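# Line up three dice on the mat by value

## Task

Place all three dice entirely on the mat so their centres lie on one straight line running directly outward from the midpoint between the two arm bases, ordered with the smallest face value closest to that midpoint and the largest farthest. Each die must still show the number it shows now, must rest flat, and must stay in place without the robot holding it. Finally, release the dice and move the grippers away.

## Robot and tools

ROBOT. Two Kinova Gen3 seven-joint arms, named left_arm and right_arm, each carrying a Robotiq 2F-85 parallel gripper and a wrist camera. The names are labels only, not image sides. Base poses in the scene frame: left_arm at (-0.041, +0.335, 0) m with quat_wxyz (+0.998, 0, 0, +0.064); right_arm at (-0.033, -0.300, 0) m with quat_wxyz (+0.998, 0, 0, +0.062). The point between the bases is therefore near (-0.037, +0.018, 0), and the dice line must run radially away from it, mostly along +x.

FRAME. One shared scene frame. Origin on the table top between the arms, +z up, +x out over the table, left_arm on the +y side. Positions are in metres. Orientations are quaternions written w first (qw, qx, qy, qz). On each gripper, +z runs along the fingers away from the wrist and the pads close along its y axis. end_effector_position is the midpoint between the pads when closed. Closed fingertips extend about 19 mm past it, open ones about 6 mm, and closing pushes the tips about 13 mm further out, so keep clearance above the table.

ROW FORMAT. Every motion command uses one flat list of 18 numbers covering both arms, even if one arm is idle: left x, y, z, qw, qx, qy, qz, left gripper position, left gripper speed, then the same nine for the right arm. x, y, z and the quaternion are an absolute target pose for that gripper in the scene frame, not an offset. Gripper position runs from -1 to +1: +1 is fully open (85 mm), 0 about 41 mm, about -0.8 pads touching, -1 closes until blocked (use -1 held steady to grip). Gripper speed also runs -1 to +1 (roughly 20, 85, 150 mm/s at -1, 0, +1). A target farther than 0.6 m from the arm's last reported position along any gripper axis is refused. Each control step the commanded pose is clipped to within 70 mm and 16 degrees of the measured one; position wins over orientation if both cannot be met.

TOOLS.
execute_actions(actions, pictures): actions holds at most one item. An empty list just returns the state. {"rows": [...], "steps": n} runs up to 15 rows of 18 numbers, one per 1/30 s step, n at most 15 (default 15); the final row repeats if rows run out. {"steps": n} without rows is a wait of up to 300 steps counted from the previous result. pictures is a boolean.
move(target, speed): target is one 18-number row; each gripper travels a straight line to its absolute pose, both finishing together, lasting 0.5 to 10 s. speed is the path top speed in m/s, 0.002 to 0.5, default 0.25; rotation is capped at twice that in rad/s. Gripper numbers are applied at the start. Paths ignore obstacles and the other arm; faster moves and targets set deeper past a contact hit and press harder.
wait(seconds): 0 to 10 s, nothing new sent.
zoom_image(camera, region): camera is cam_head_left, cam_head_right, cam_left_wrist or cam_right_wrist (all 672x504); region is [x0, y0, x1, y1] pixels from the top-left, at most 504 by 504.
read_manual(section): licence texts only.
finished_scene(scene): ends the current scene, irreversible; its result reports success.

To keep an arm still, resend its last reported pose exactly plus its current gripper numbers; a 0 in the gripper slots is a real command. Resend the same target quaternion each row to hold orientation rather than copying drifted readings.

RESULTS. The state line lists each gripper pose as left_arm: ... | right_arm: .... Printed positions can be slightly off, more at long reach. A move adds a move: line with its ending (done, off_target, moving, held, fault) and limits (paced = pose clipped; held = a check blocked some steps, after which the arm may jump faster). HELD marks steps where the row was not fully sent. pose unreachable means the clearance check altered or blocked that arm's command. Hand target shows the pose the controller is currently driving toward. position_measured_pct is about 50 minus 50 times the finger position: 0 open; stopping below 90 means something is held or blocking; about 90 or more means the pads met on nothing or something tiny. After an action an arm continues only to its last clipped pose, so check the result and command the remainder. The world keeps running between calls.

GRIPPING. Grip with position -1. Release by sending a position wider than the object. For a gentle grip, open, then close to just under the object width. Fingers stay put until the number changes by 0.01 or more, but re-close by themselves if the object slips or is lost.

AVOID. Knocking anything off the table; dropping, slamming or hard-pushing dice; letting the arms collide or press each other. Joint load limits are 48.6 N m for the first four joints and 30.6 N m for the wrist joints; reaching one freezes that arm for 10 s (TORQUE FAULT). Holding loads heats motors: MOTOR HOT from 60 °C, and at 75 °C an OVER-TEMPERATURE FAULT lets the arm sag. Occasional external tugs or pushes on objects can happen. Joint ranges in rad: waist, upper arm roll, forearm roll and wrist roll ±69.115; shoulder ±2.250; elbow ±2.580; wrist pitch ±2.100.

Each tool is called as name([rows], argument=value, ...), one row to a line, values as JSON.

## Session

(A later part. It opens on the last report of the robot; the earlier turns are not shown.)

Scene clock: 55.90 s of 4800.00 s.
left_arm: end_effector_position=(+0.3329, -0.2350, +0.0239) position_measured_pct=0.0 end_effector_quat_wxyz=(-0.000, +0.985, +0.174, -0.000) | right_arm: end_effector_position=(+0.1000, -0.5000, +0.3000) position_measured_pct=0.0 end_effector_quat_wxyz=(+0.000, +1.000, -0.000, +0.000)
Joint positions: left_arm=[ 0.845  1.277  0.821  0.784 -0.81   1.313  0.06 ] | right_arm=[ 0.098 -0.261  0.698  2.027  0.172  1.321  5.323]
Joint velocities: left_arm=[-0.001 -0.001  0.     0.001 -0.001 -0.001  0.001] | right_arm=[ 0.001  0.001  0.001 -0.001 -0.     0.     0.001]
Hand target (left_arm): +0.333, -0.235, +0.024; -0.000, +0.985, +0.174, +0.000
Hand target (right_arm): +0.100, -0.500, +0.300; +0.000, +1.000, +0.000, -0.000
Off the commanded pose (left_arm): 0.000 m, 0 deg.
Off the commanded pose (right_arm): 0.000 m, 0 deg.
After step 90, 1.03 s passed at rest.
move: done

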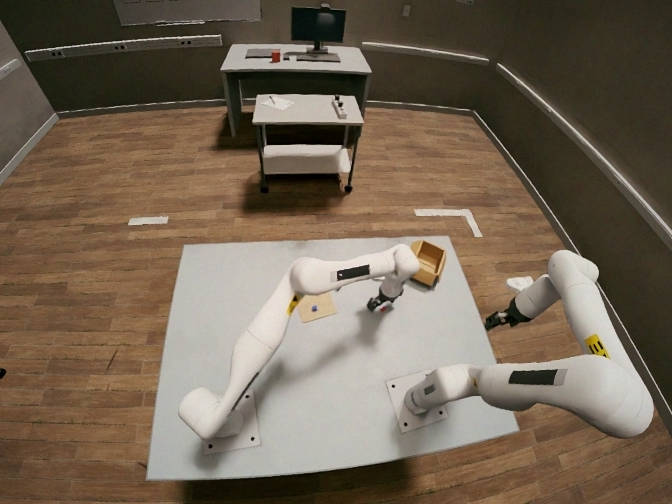

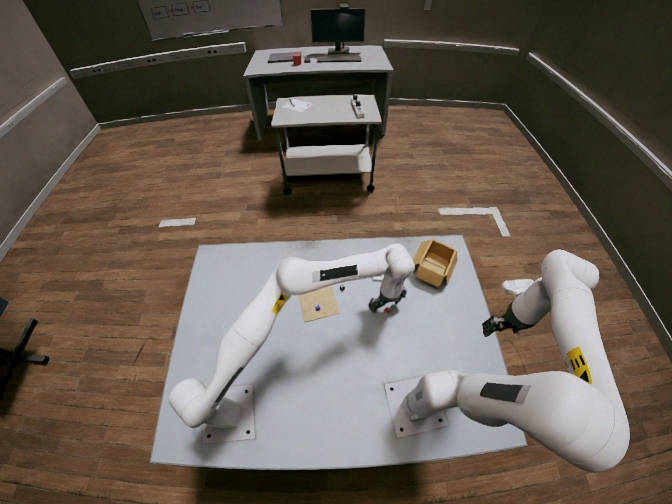

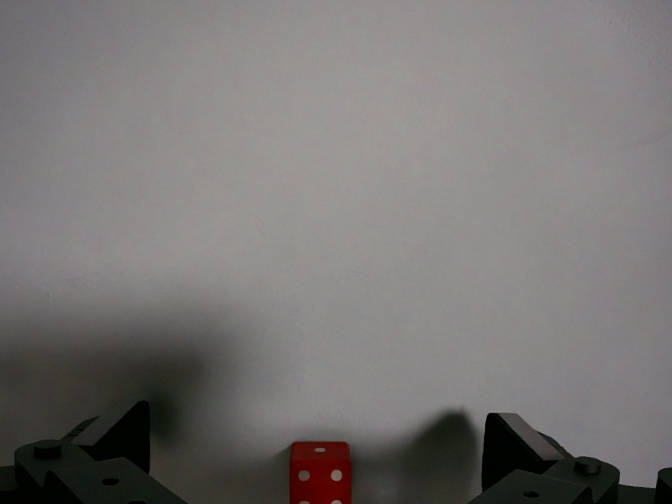

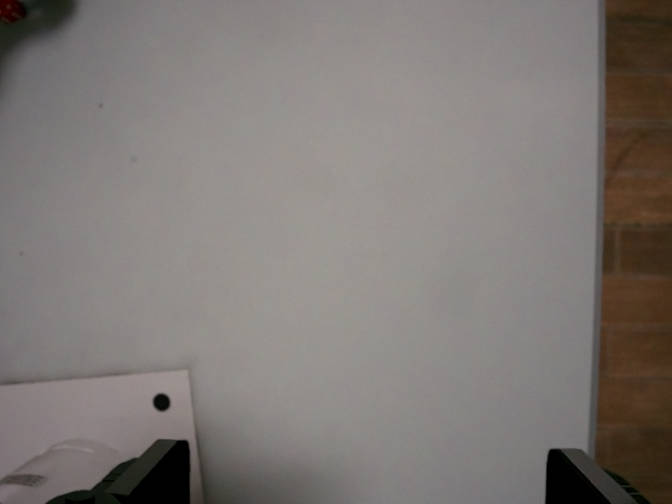

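Same as blue. Grip and place at mid.

move(target=[0.333,-0.235,0.024,0,0.985,0.174,0,-1,0.5,0.1,-0.5,0.3,0,1,0,0,1,0])

execute_actions([
  {"rows": [[0.333,-0.235,0.09,0,0.985,0.174,0,-1,0.5,0.1,-0.5,0.3,0,1,0,0,1,0]]},
], pictures=false)

move(target=[0.39,0.028,0.08,0,1,0.02,0,-1,0.5,0.1,-0.5,0.3,0,1,0,0,1,0])

move(target=[0.39,0.028,0.028,0,1,0.02,0,-1,0.5,0.1,-0.5,0.3,0,1,0,0,1,0], speed=0.05)

move(target=[0.39,0.028,0.028,0,1,0.02,0,1,0.5,0.1,-0.5,0.3,0,1,0,0,1,0])

move(target=[0.39,0.028,0.13,0,1,0.02,0,1,0.5,0.1,-0.5,0.3,0,1,0,0,1,0])

move(target=[0.40,-0.05,0.15,0,1,0.02,0,1,0.5,0.1,-0.5,0.3,0,1,0,0,1,0])

Scene clock: 60.57 s of 4800.00 s.
left_arm: end_effector_position=(+0.3331, -0.2351, +0.0244) position_measured_pct=82.1 end_effector_quat_wxyz=(+0.000, +0.985, +0.174, +0.000) | right_arm: end_effector_position=(+0.1000, -0.5000, +0.3000) position_measured_pct=0.0 end_effector_quat_wxyz=(+0.000, +1.000, -0.000, +0.000)
Joint positions: left_arm=[ 0.845  1.277  0.821  0.783 -0.81   1.313  0.06 ] | right_arm=[ 0.098 -0.261  0.698  2.027  0.172  1.321  5.323]
Joint velocities: left_arm=[ 0.    -0.    -0.     0.    -0.003  0.001 -0.001] | right_arm=[ 0.    -0.002 -0.    -0.001 -0.002 -0.    -0.   ]
Hand target (left_arm): +0.333, -0.235, +0.024; +0.000, +0.985, +0.174, -0.000
Hand target (right_arm): +0.100, -0.500, +0.300; +0.000, +1.000, +0.000, -0.000
Off the commanded pose (left_arm): 0.000 m, 0 deg.
Off the commanded pose (right_arm): 0.000 m, 0 deg.
After step 90, 0.70 s passed at rest.
move: done

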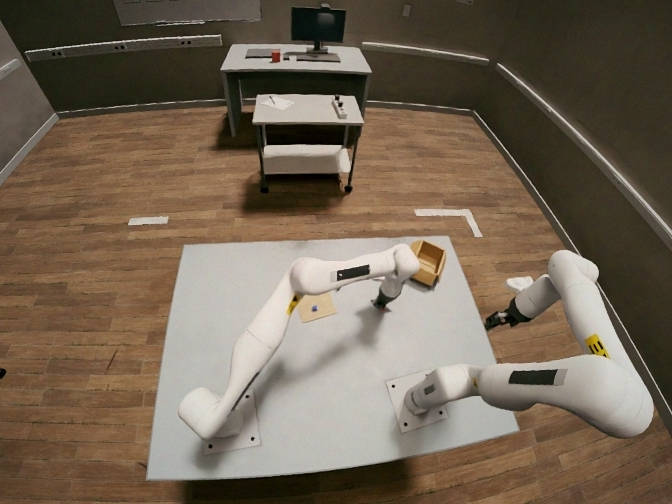

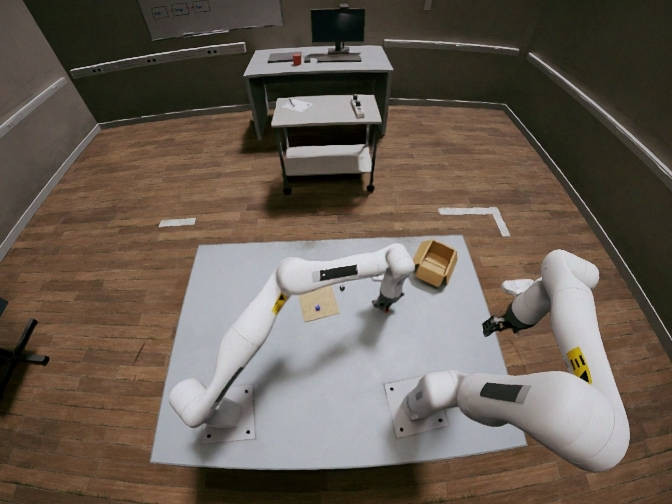

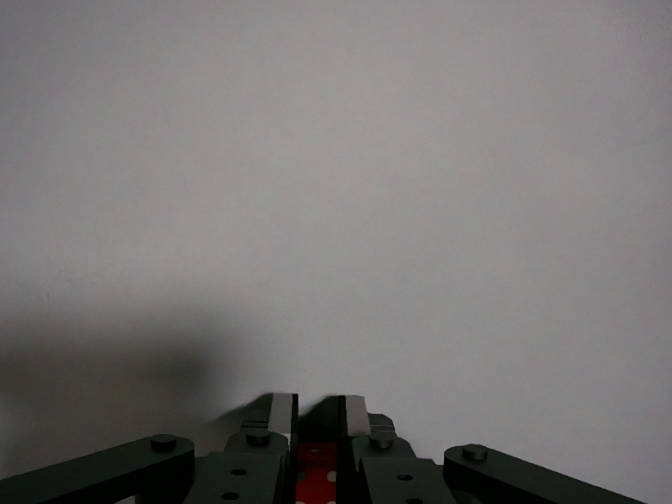

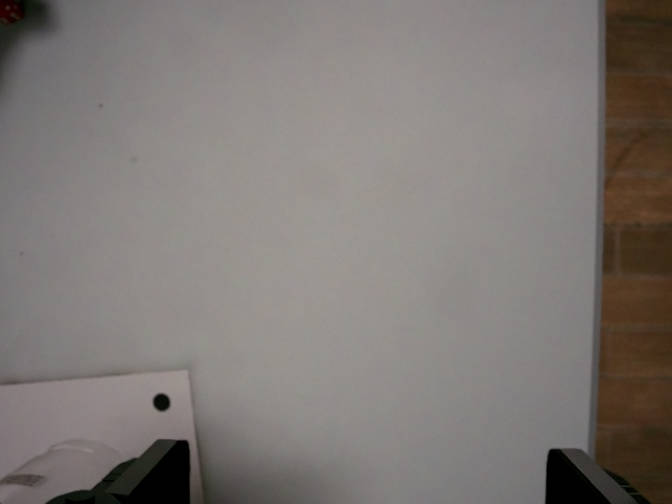

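Scene clock: 61.07 s of 4800.00 s.
left_arm: end_effector_position=(+0.3331, -0.2349, +0.0900) position_measured_pct=82.1 end_effector_quat_wxyz=(+0.000, +0.985, +0.174, +0.000) | right_arm: end_effector_position=(+0.1000, -0.5000, +0.3000) position_measured_pct=0.0 end_effector_quat_wxyz=(+0.000, +1.000, -0.000, +0.000)
Joint positions: left_arm=[ 0.856  1.203  0.845  0.722 -0.782  1.431  0.03 ] | right_arm=[ 0.098 -0.261  0.698  2.027  0.172  1.321  5.323]
Joint velocities: left_arm=[ 0.003  0.     0.001 -0.001 -0.001 -0.     0.   ] | right_arm=[ 0.    -0.001 -0.    -0.002 -0.    -0.     0.   ]
Hand target (left_arm): +0.333, -0.235, +0.090; +0.000, +0.985, +0.174, +0.000
Hand target (right_arm): +0.100, -0.500, +0.300; +0.000, +1.000, +0.000, -0.000
Off the commanded pose (left_arm): 0.000 m, 0 deg.
Off the commanded pose (right_arm): 0.000 m, 0 deg.
Steps of this call (steps 1 to 15: all 15 steps of this action). Readings (end_effector_position | what the end effector reports):
1: left_arm (+0.3332, -0.2352, +0.0251) | right_arm (+0.1000, -0.5000, +0.3000) | left_arm position_measured_pct=82.1 | right_arm position_measured_pct=0.0
2: left_arm (+0.3332, -0.2351, +0.0285) | right_arm (+0.1000, -0.5000, +0.3000) | left_arm position_measured_pct=82.1 | right_arm position_measured_pct=0.0
4: left_arm (+0.3332, -0.2354, +0.0494) | right_arm (+0.1000, -0.5000, +0.3000) | left_arm position_measured_pct=82.1 | right_arm position_measured_pct=0.0
8: left_arm (+0.3324, -0.2361, +0.0890) | right_arm (+0.1000, -0.5000, +0.3000) | left_arm position_measured_pct=82.1 | right_arm position_measured_pct=0.0
15: the state above

Scene clock: 62.93 s of 4800.00 s.
left_arm: end_effector_position=(+0.3889, +0.0283, +0.0797) position_measured_pct=82.1 end_effector_quat_wxyz=(-0.000, +1.000, +0.020, -0.000) | right_arm: end_effector_position=(+0.1000, -0.5000, +0.3000) position_measured_pct=0.0 end_effector_quat_wxyz=(+0.000, +1.000, -0.000, +0.000)
Joint positions: left_arm=[ 0.205  0.952  0.935  1.538 -0.834  1.088 -0.313] | right_arm=[ 0.098 -0.261  0.698  2.027  0.172  1.321  5.323]
Joint velocities: left_arm=[-0.002 -0.001 -0.001 -0.001  0.001 -0.    -0.001] | right_arm=[ 0.003  0.002  0.001  0.001  0.001 -0.    -0.001]
Hand target (left_arm): +0.389, +0.028, +0.080; -0.000, +1.000, +0.021, -0.000
Hand target (right_arm): +0.100, -0.500, +0.300; +0.000, +1.000, +0.000, -0.000
Off the commanded pose (left_arm): 0.001 m, 0 deg.
Off the commanded pose (right_arm): 0.000 m, 0 deg.
move: done

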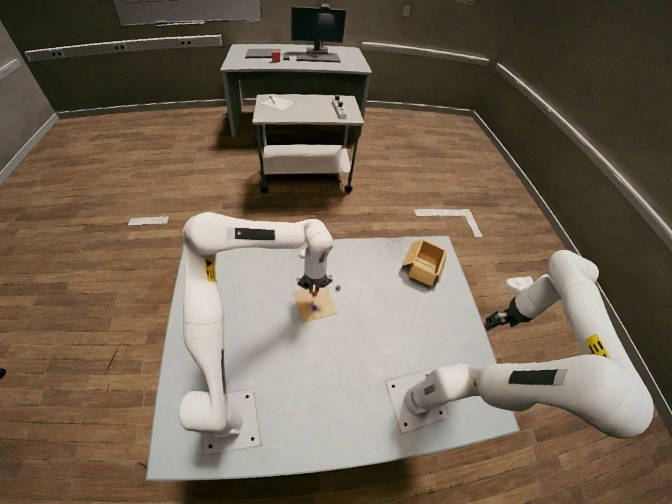

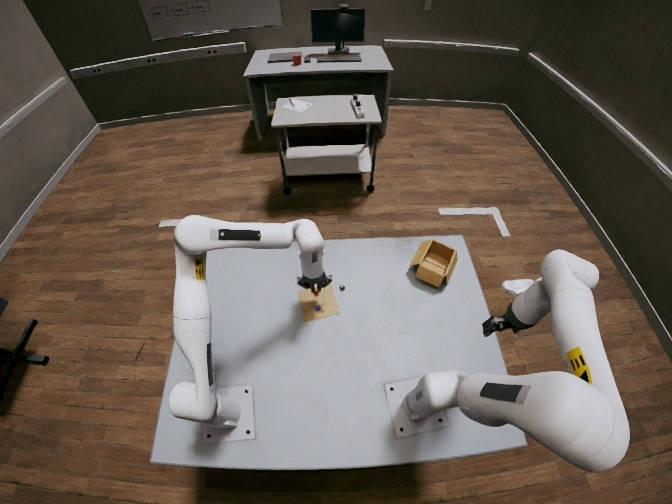

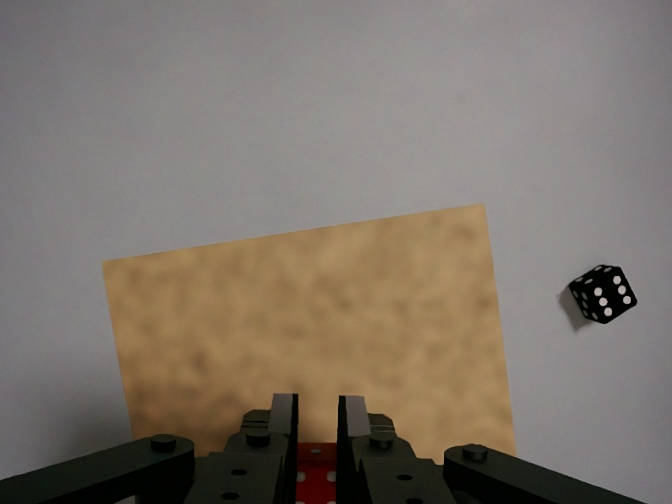

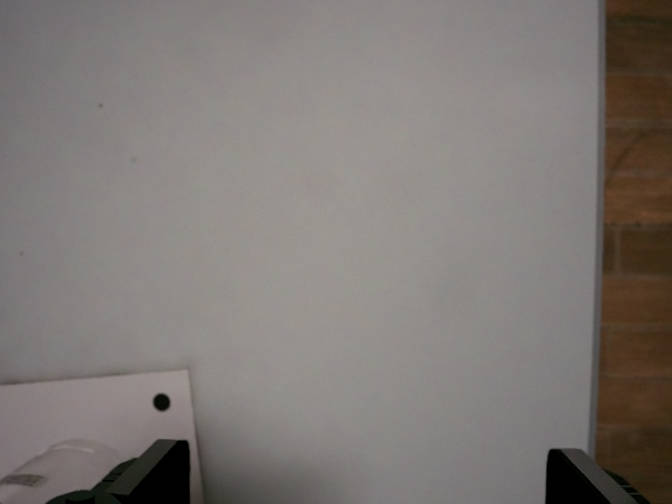

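Scene clock: 64.23 s of 4800.00 s.
left_arm: end_effector_position=(+0.3901, +0.0281, +0.0282) position_measured_pct=82.1 end_effector_quat_wxyz=(-0.000, +1.000, +0.020, +0.000) | right_arm: end_effector_position=(+0.1000, -0.5000, +0.3000) position_measured_pct=0.0 end_effector_quat_wxyz=(+0.000, +1.000, -0.000, +0.000)
Joint positions: left_arm=[ 0.229  1.027  0.876  1.565 -0.902  0.994 -0.27 ] | right_arm=[ 0.098 -0.261  0.698  2.027  0.172  1.321  5.323]
Joint velocities: left_arm=[-0.001  0.002 -0.001 -0.    -0.     0.    -0.001] | right_arm=[-0.001 -0.002  0.    -0.001 -0.    -0.     0.001]
Hand target (left_arm): +0.390, +0.028, +0.028; -0.000, +1.000, +0.020, +0.000
Hand target (right_arm): +0.100, -0.500, +0.300; +0.000, +1.000, +0.000, -0.000
Off the commanded pose (left_arm): 0.000 m, 0 deg.
Off the commanded pose (right_arm): 0.000 m, 0 deg.
move: done

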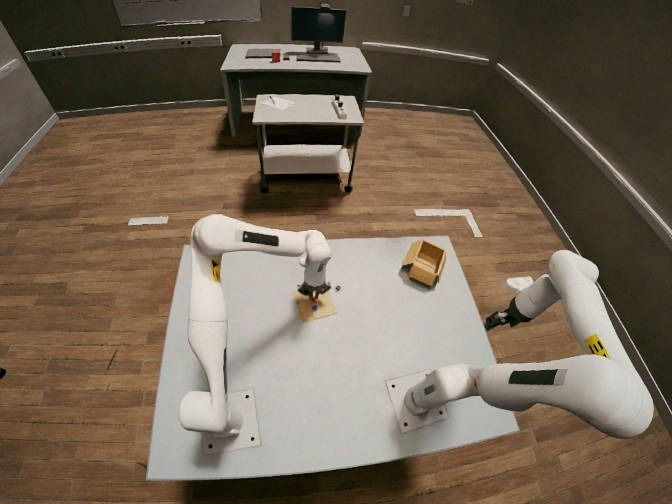

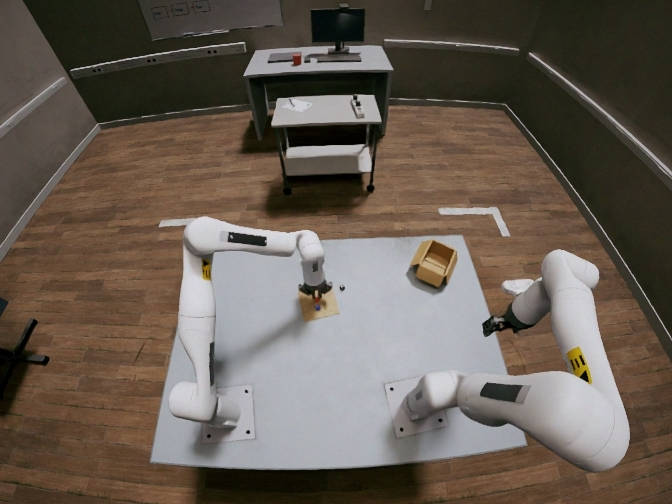

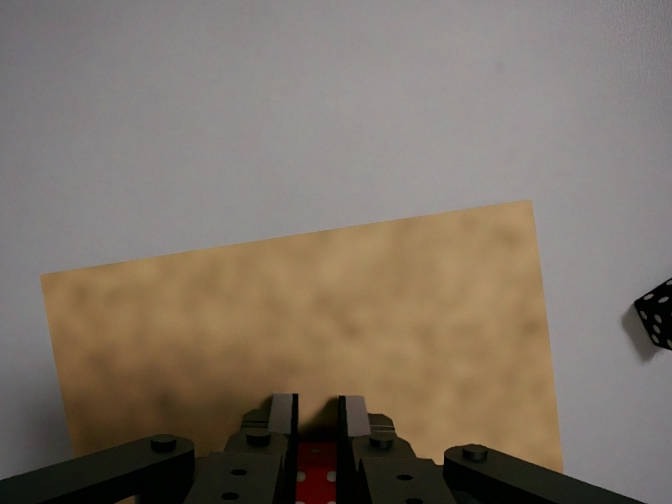

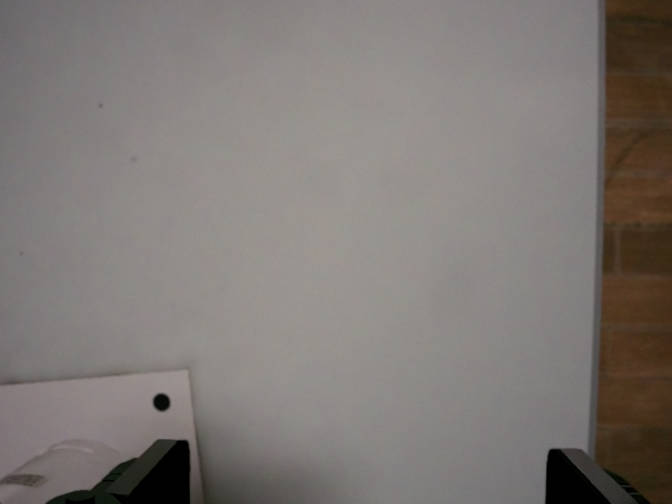

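Scene clock: 65.27 s of 4800.00 s.
left_arm: end_effector_position=(+0.3900, +0.0280, +0.0280) position_measured_pct=0.0 end_effector_quat_wxyz=(+0.000, +1.000, +0.020, +0.000) | right_arm: end_effector_position=(+0.1000, -0.5000, +0.3000) position_measured_pct=0.0 end_effector_quat_wxyz=(+0.000, +1.000, -0.000, +0.000)
Joint positions: left_arm=[ 0.229  1.028  0.876  1.565 -0.902  0.994 -0.27 ] | right_arm=[ 0.098 -0.261  0.698  2.027  0.172  1.321  5.323]
Joint velocities: left_arm=[-0.002  0.    -0.     0.001 -0.     0.    -0.001] | right_arm=[-0.001 -0.001  0.001 -0.     0.    -0.    -0.001]
Hand target (left_arm): +0.390, +0.028, +0.028; -0.000, +1.000, +0.020, +0.000
Hand target (right_arm): +0.100, -0.500, +0.300; +0.000, +1.000, +0.000, -0.000
Off the commanded pose (left_arm): 0.000 m, 0 deg.
Off the commanded pose (right_arm): 0.000 m, 0 deg.
move: done

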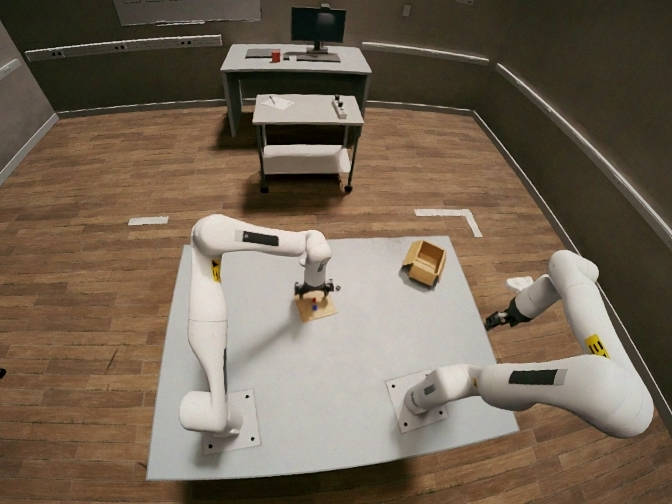

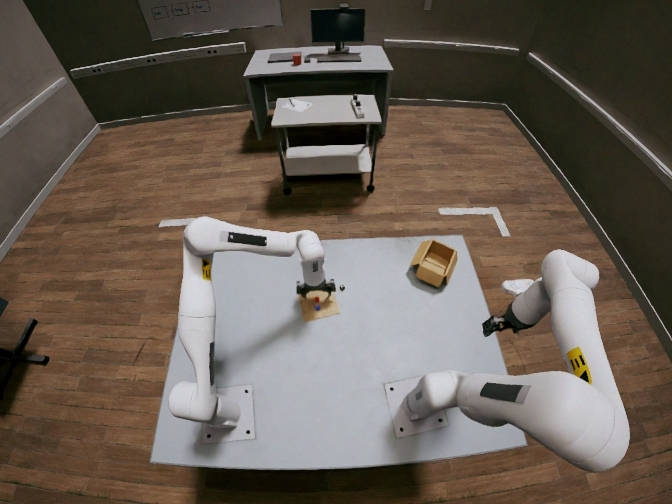

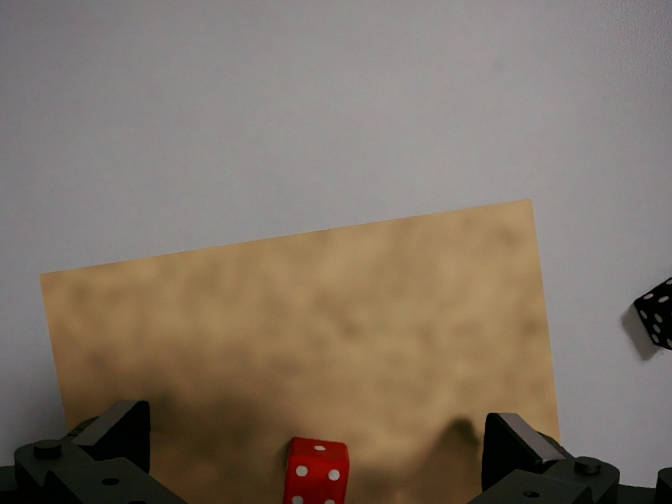

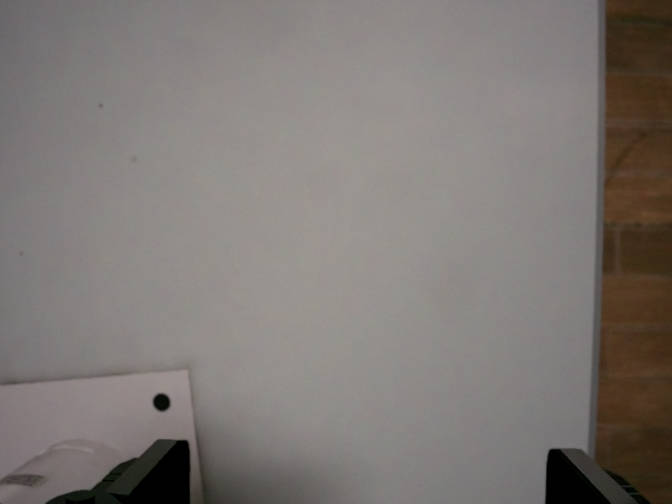

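Scene clock: 66.10 s of 4800.00 s.
left_arm: end_effector_position=(+0.3898, +0.0278, +0.1297) position_measured_pct=0.0 end_effector_quat_wxyz=(+0.000, +1.000, +0.020, -0.000) | right_arm: end_effector_position=(+0.1000, -0.5000, +0.3000) position_measured_pct=0.0 end_effector_quat_wxyz=(+0.000, +1.000, -0.000, +0.000)
Joint positions: left_arm=[ 0.189  0.887  0.983  1.486 -0.769  1.187 -0.362] | right_arm=[ 0.098 -0.261  0.698  2.027  0.172  1.321  5.323]
Joint velocities: left_arm=[-0.003 -0.003  0.001 -0.     0.     0.001 -0.   ] | right_arm=[ 0.    -0.001  0.    -0.001 -0.001 -0.     0.   ]
Hand target (left_arm): +0.390, +0.028, +0.130; +0.000, +1.000, +0.020, -0.000
Hand target (right_arm): +0.100, -0.500, +0.300; +0.000, +1.000, +0.000, -0.000
Off the commanded pose (left_arm): 0.000 m, 0 deg.
Off the commanded pose (right_arm): 0.000 m, 0 deg.
move: done

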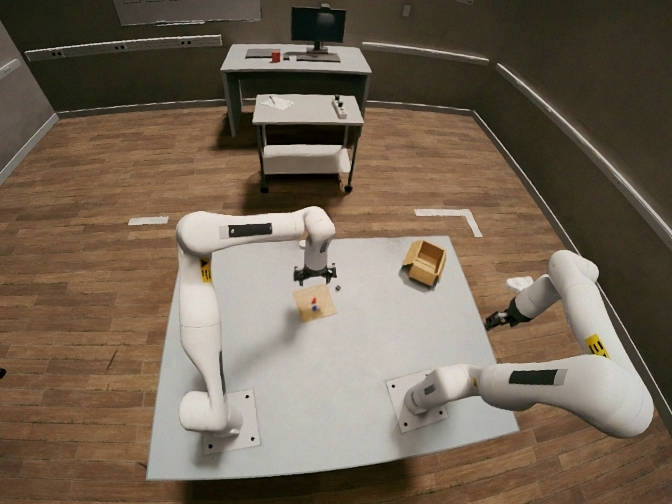

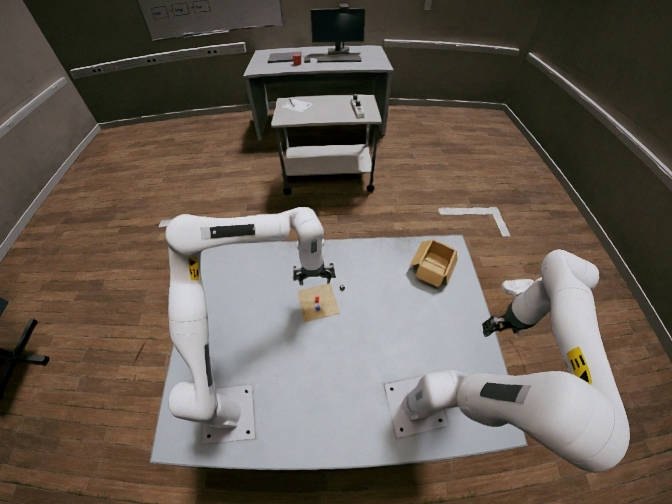

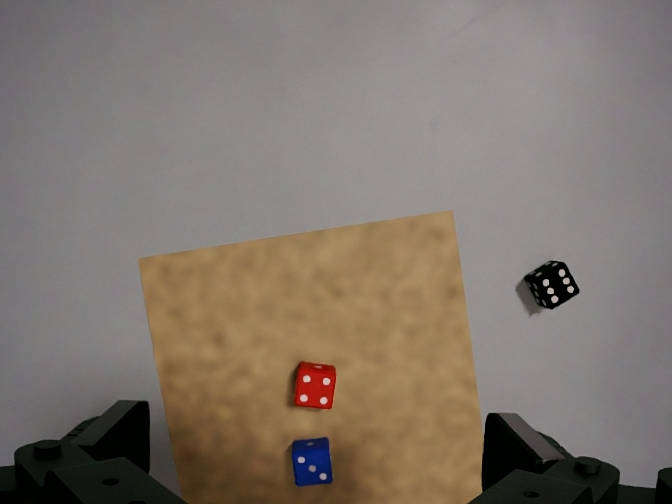

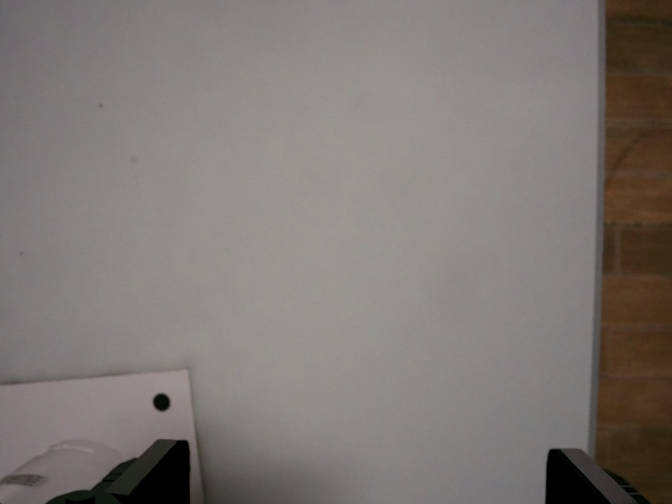

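Scene clock: 66.93 s of 4800.00 s.
left_arm: end_effector_position=(+0.4007, -0.0496, +0.1504) position_measured_pct=0.0 end_effector_quat_wxyz=(+0.000, +1.000, +0.020, +0.000) | right_arm: end_effector_position=(+0.1000, -0.5000, +0.3000) position_measured_pct=0.0 end_effector_quat_wxyz=(+0.000, +1.000, -0.000, +0.000)
Joint positions: left_arm=[ 0.381  0.958  0.965  1.214 -0.764  1.333 -0.362] | right_arm=[ 0.098 -0.261  0.698  2.027  0.172  1.321  5.323]
Joint velocities: left_arm=[ 0.009  0.006  0.001 -0.002  0.001  0.002  0.001] | right_arm=[ 0.001 -0.001 -0.     0.001  0.    -0.     0.001]
Hand target (left_arm): +0.400, -0.050, +0.150; +0.000, +1.000, +0.020, +0.000
Hand target (right_arm): +0.100, -0.500, +0.300; +0.000, +1.000, +0.000, -0.000
Off the commanded pose (left_arm): 0.001 m, 0 deg.
Off the commanded pose (right_arm): 0.000 m, 0 deg.
move: done

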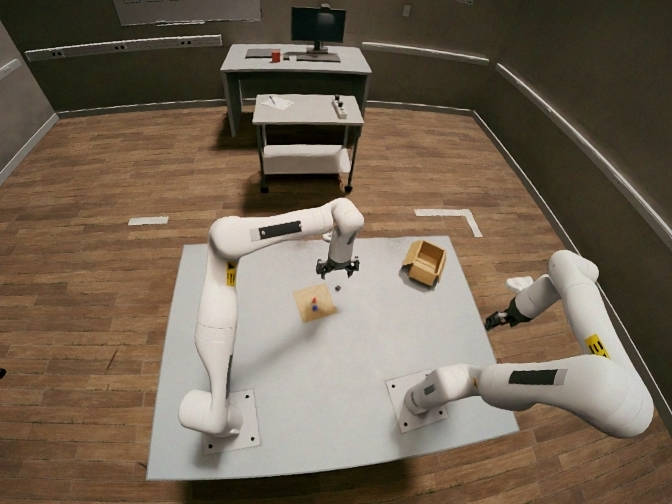

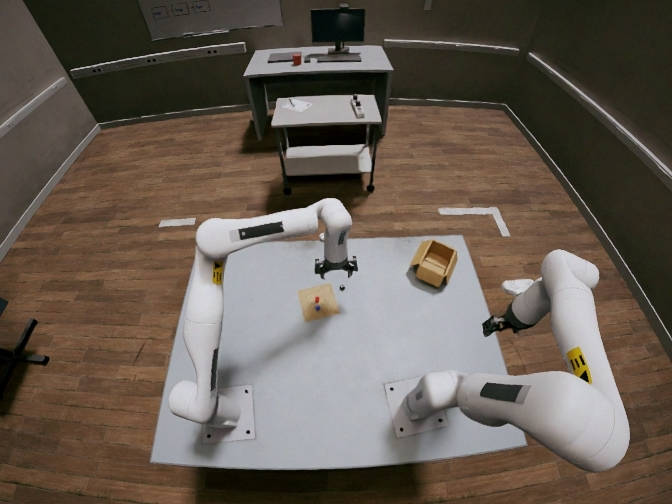

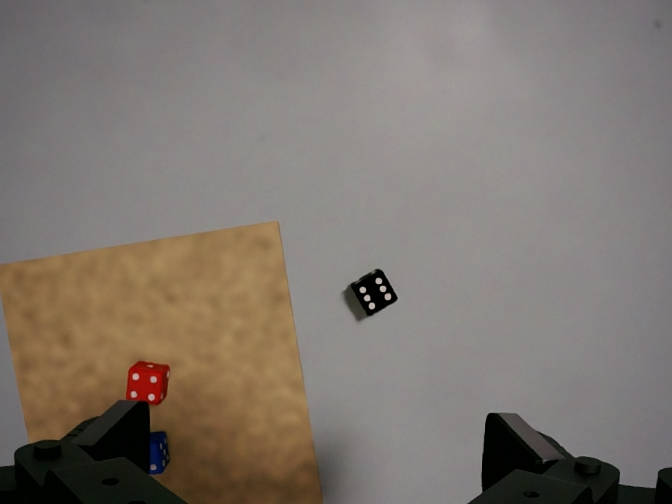

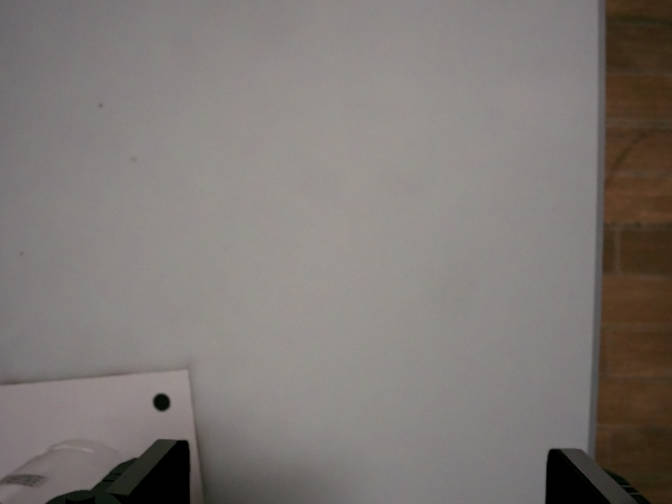

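move(target=[0.433,-0.072,0.06,0,0.972,0.233,0,1,0.5,0.1,-0.5,0.3,0,1,0,0,1,0], speed=0.15)

Scene clock: 71.83 s of 4800.00 s.
left_arm: end_effector_position=(+0.4332, -0.0719, +0.0602) position_measured_pct=0.0 end_effector_quat_wxyz=(+0.000, +0.972, +0.233, -0.000) | right_arm: end_effector_position=(+0.1000, -0.5000, +0.3000) position_measured_pct=0.0 end_effector_quat_wxyz=(+0.000, +1.000, -0.000, +0.000)
Joint positions: left_arm=[ 0.465  1.106  0.817  1.112 -0.769  1.212  0.01 ] | right_arm=[ 0.098 -0.261  0.698  2.027  0.172  1.321  5.323]
Joint velocities: left_arm=[ 0.004  0.002  0.001 -0.001 -0.001  0.     0.   ] | right_arm=[ 0.     0.001 -0.    -0.    -0.001  0.     0.   ]
Hand target (left_arm): +0.433, -0.072, +0.060; +0.000, +0.972, +0.233, -0.000
Hand target (right_arm): +0.100, -0.500, +0.300; +0.000, +1.000, +0.000, -0.000
Off the commanded pose (left_arm): 0.000 m, 0 deg.
Off the commanded pose (right_arm): 0.000 m, 0 deg.
After step 90, 0.17 s passed at rest.
move: done

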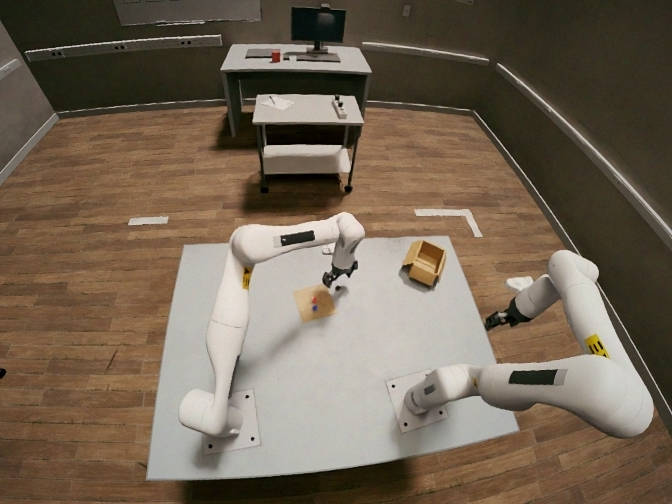

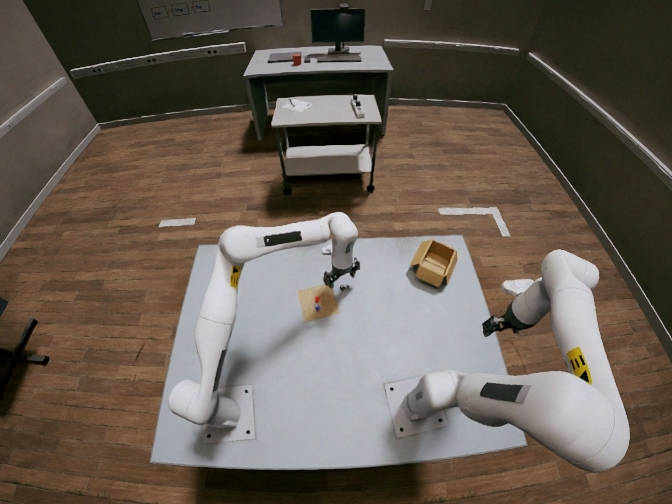

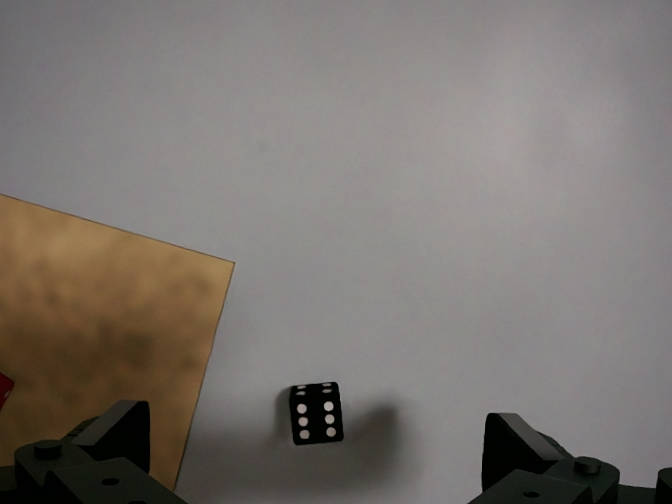

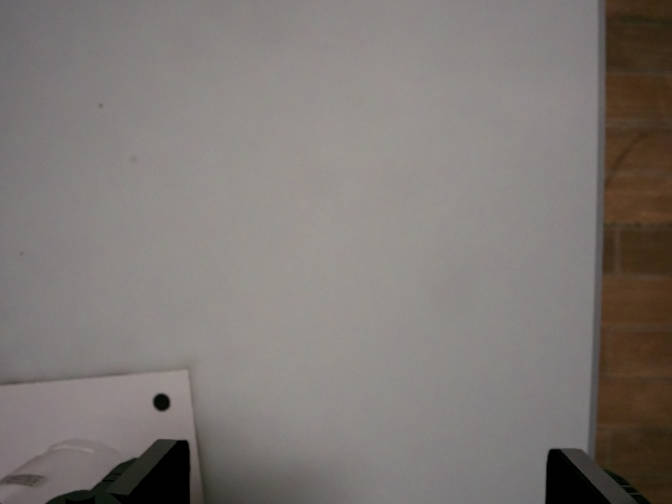

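move(target=[0.440,-0.068,0.024,0,0.972,0.233,0,1,0.5,0.1,-0.5,0.3,0,1,0,0,1,0], speed=0.05)

Scene clock: 76.43 s of 4800.00 s.
left_arm: end_effector_position=(+0.4400, -0.0680, +0.0241) position_measured_pct=0.0 end_effector_quat_wxyz=(+0.000, +0.972, +0.233, +0.000) | right_arm: end_effector_position=(+0.1000, -0.5000, +0.3000) position_measured_pct=0.0 end_effector_quat_wxyz=(+0.000, +1.000, -0.000, +0.000)
Joint positions: left_arm=[ 0.461  1.159  0.795  1.118 -0.796  1.157  0.011] | right_arm=[ 0.098 -0.261  0.698  2.027  0.172  1.321  5.323]
Joint velocities: left_arm=[ 0.001  0.002  0.002 -0.     0.001  0.     0.   ] | right_arm=[-0.001  0.     0.001 -0.     0.001  0.    -0.001]
Hand target (left_arm): +0.440, -0.068, +0.024; +0.000, +0.972, +0.233, -0.000
Hand target (right_arm): +0.100, -0.500, +0.300; +0.000, +1.000, +0.000, -0.000
Off the commanded pose (left_arm): 0.000 m, 0 deg.
Off the commanded pose (right_arm): 0.000 m, 0 deg.
After step 90, 0.60 s passed at rest.
move: done

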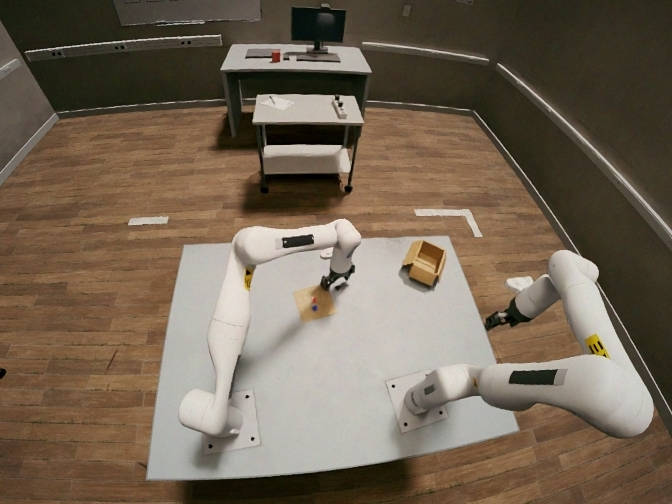

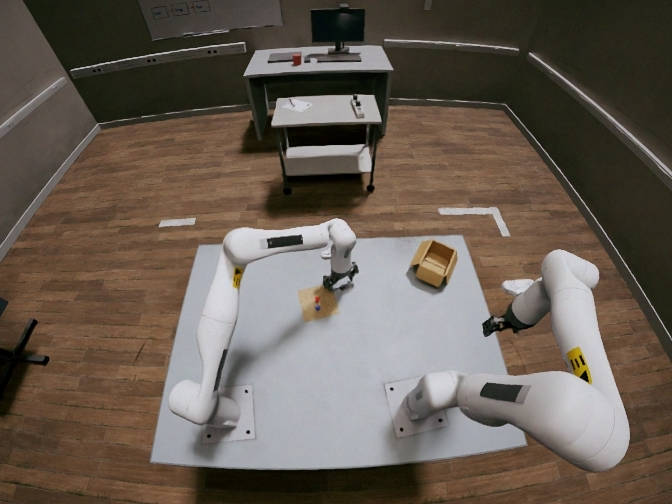

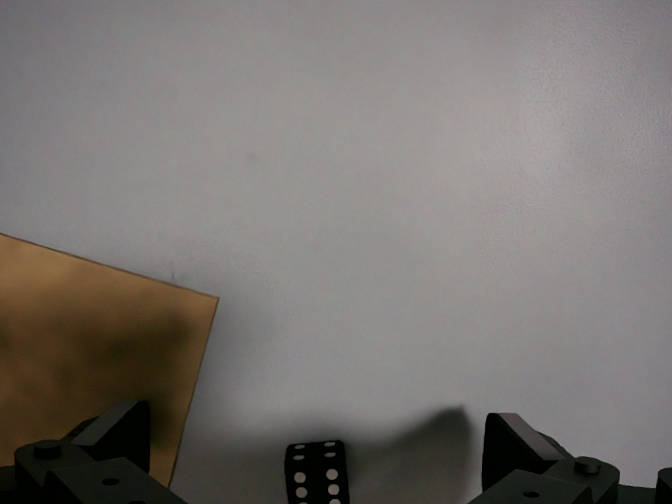

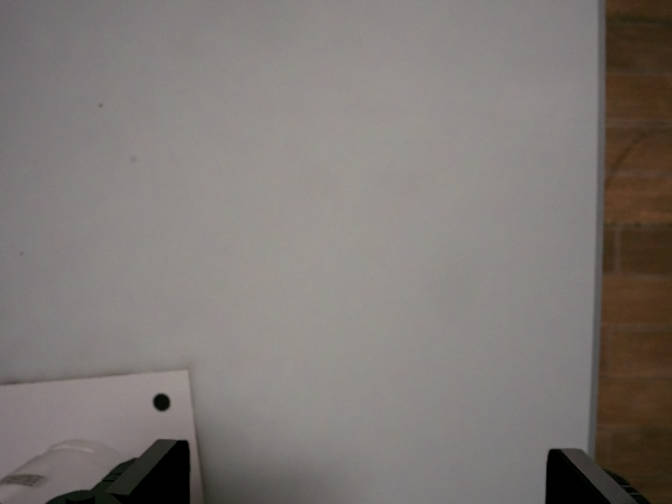

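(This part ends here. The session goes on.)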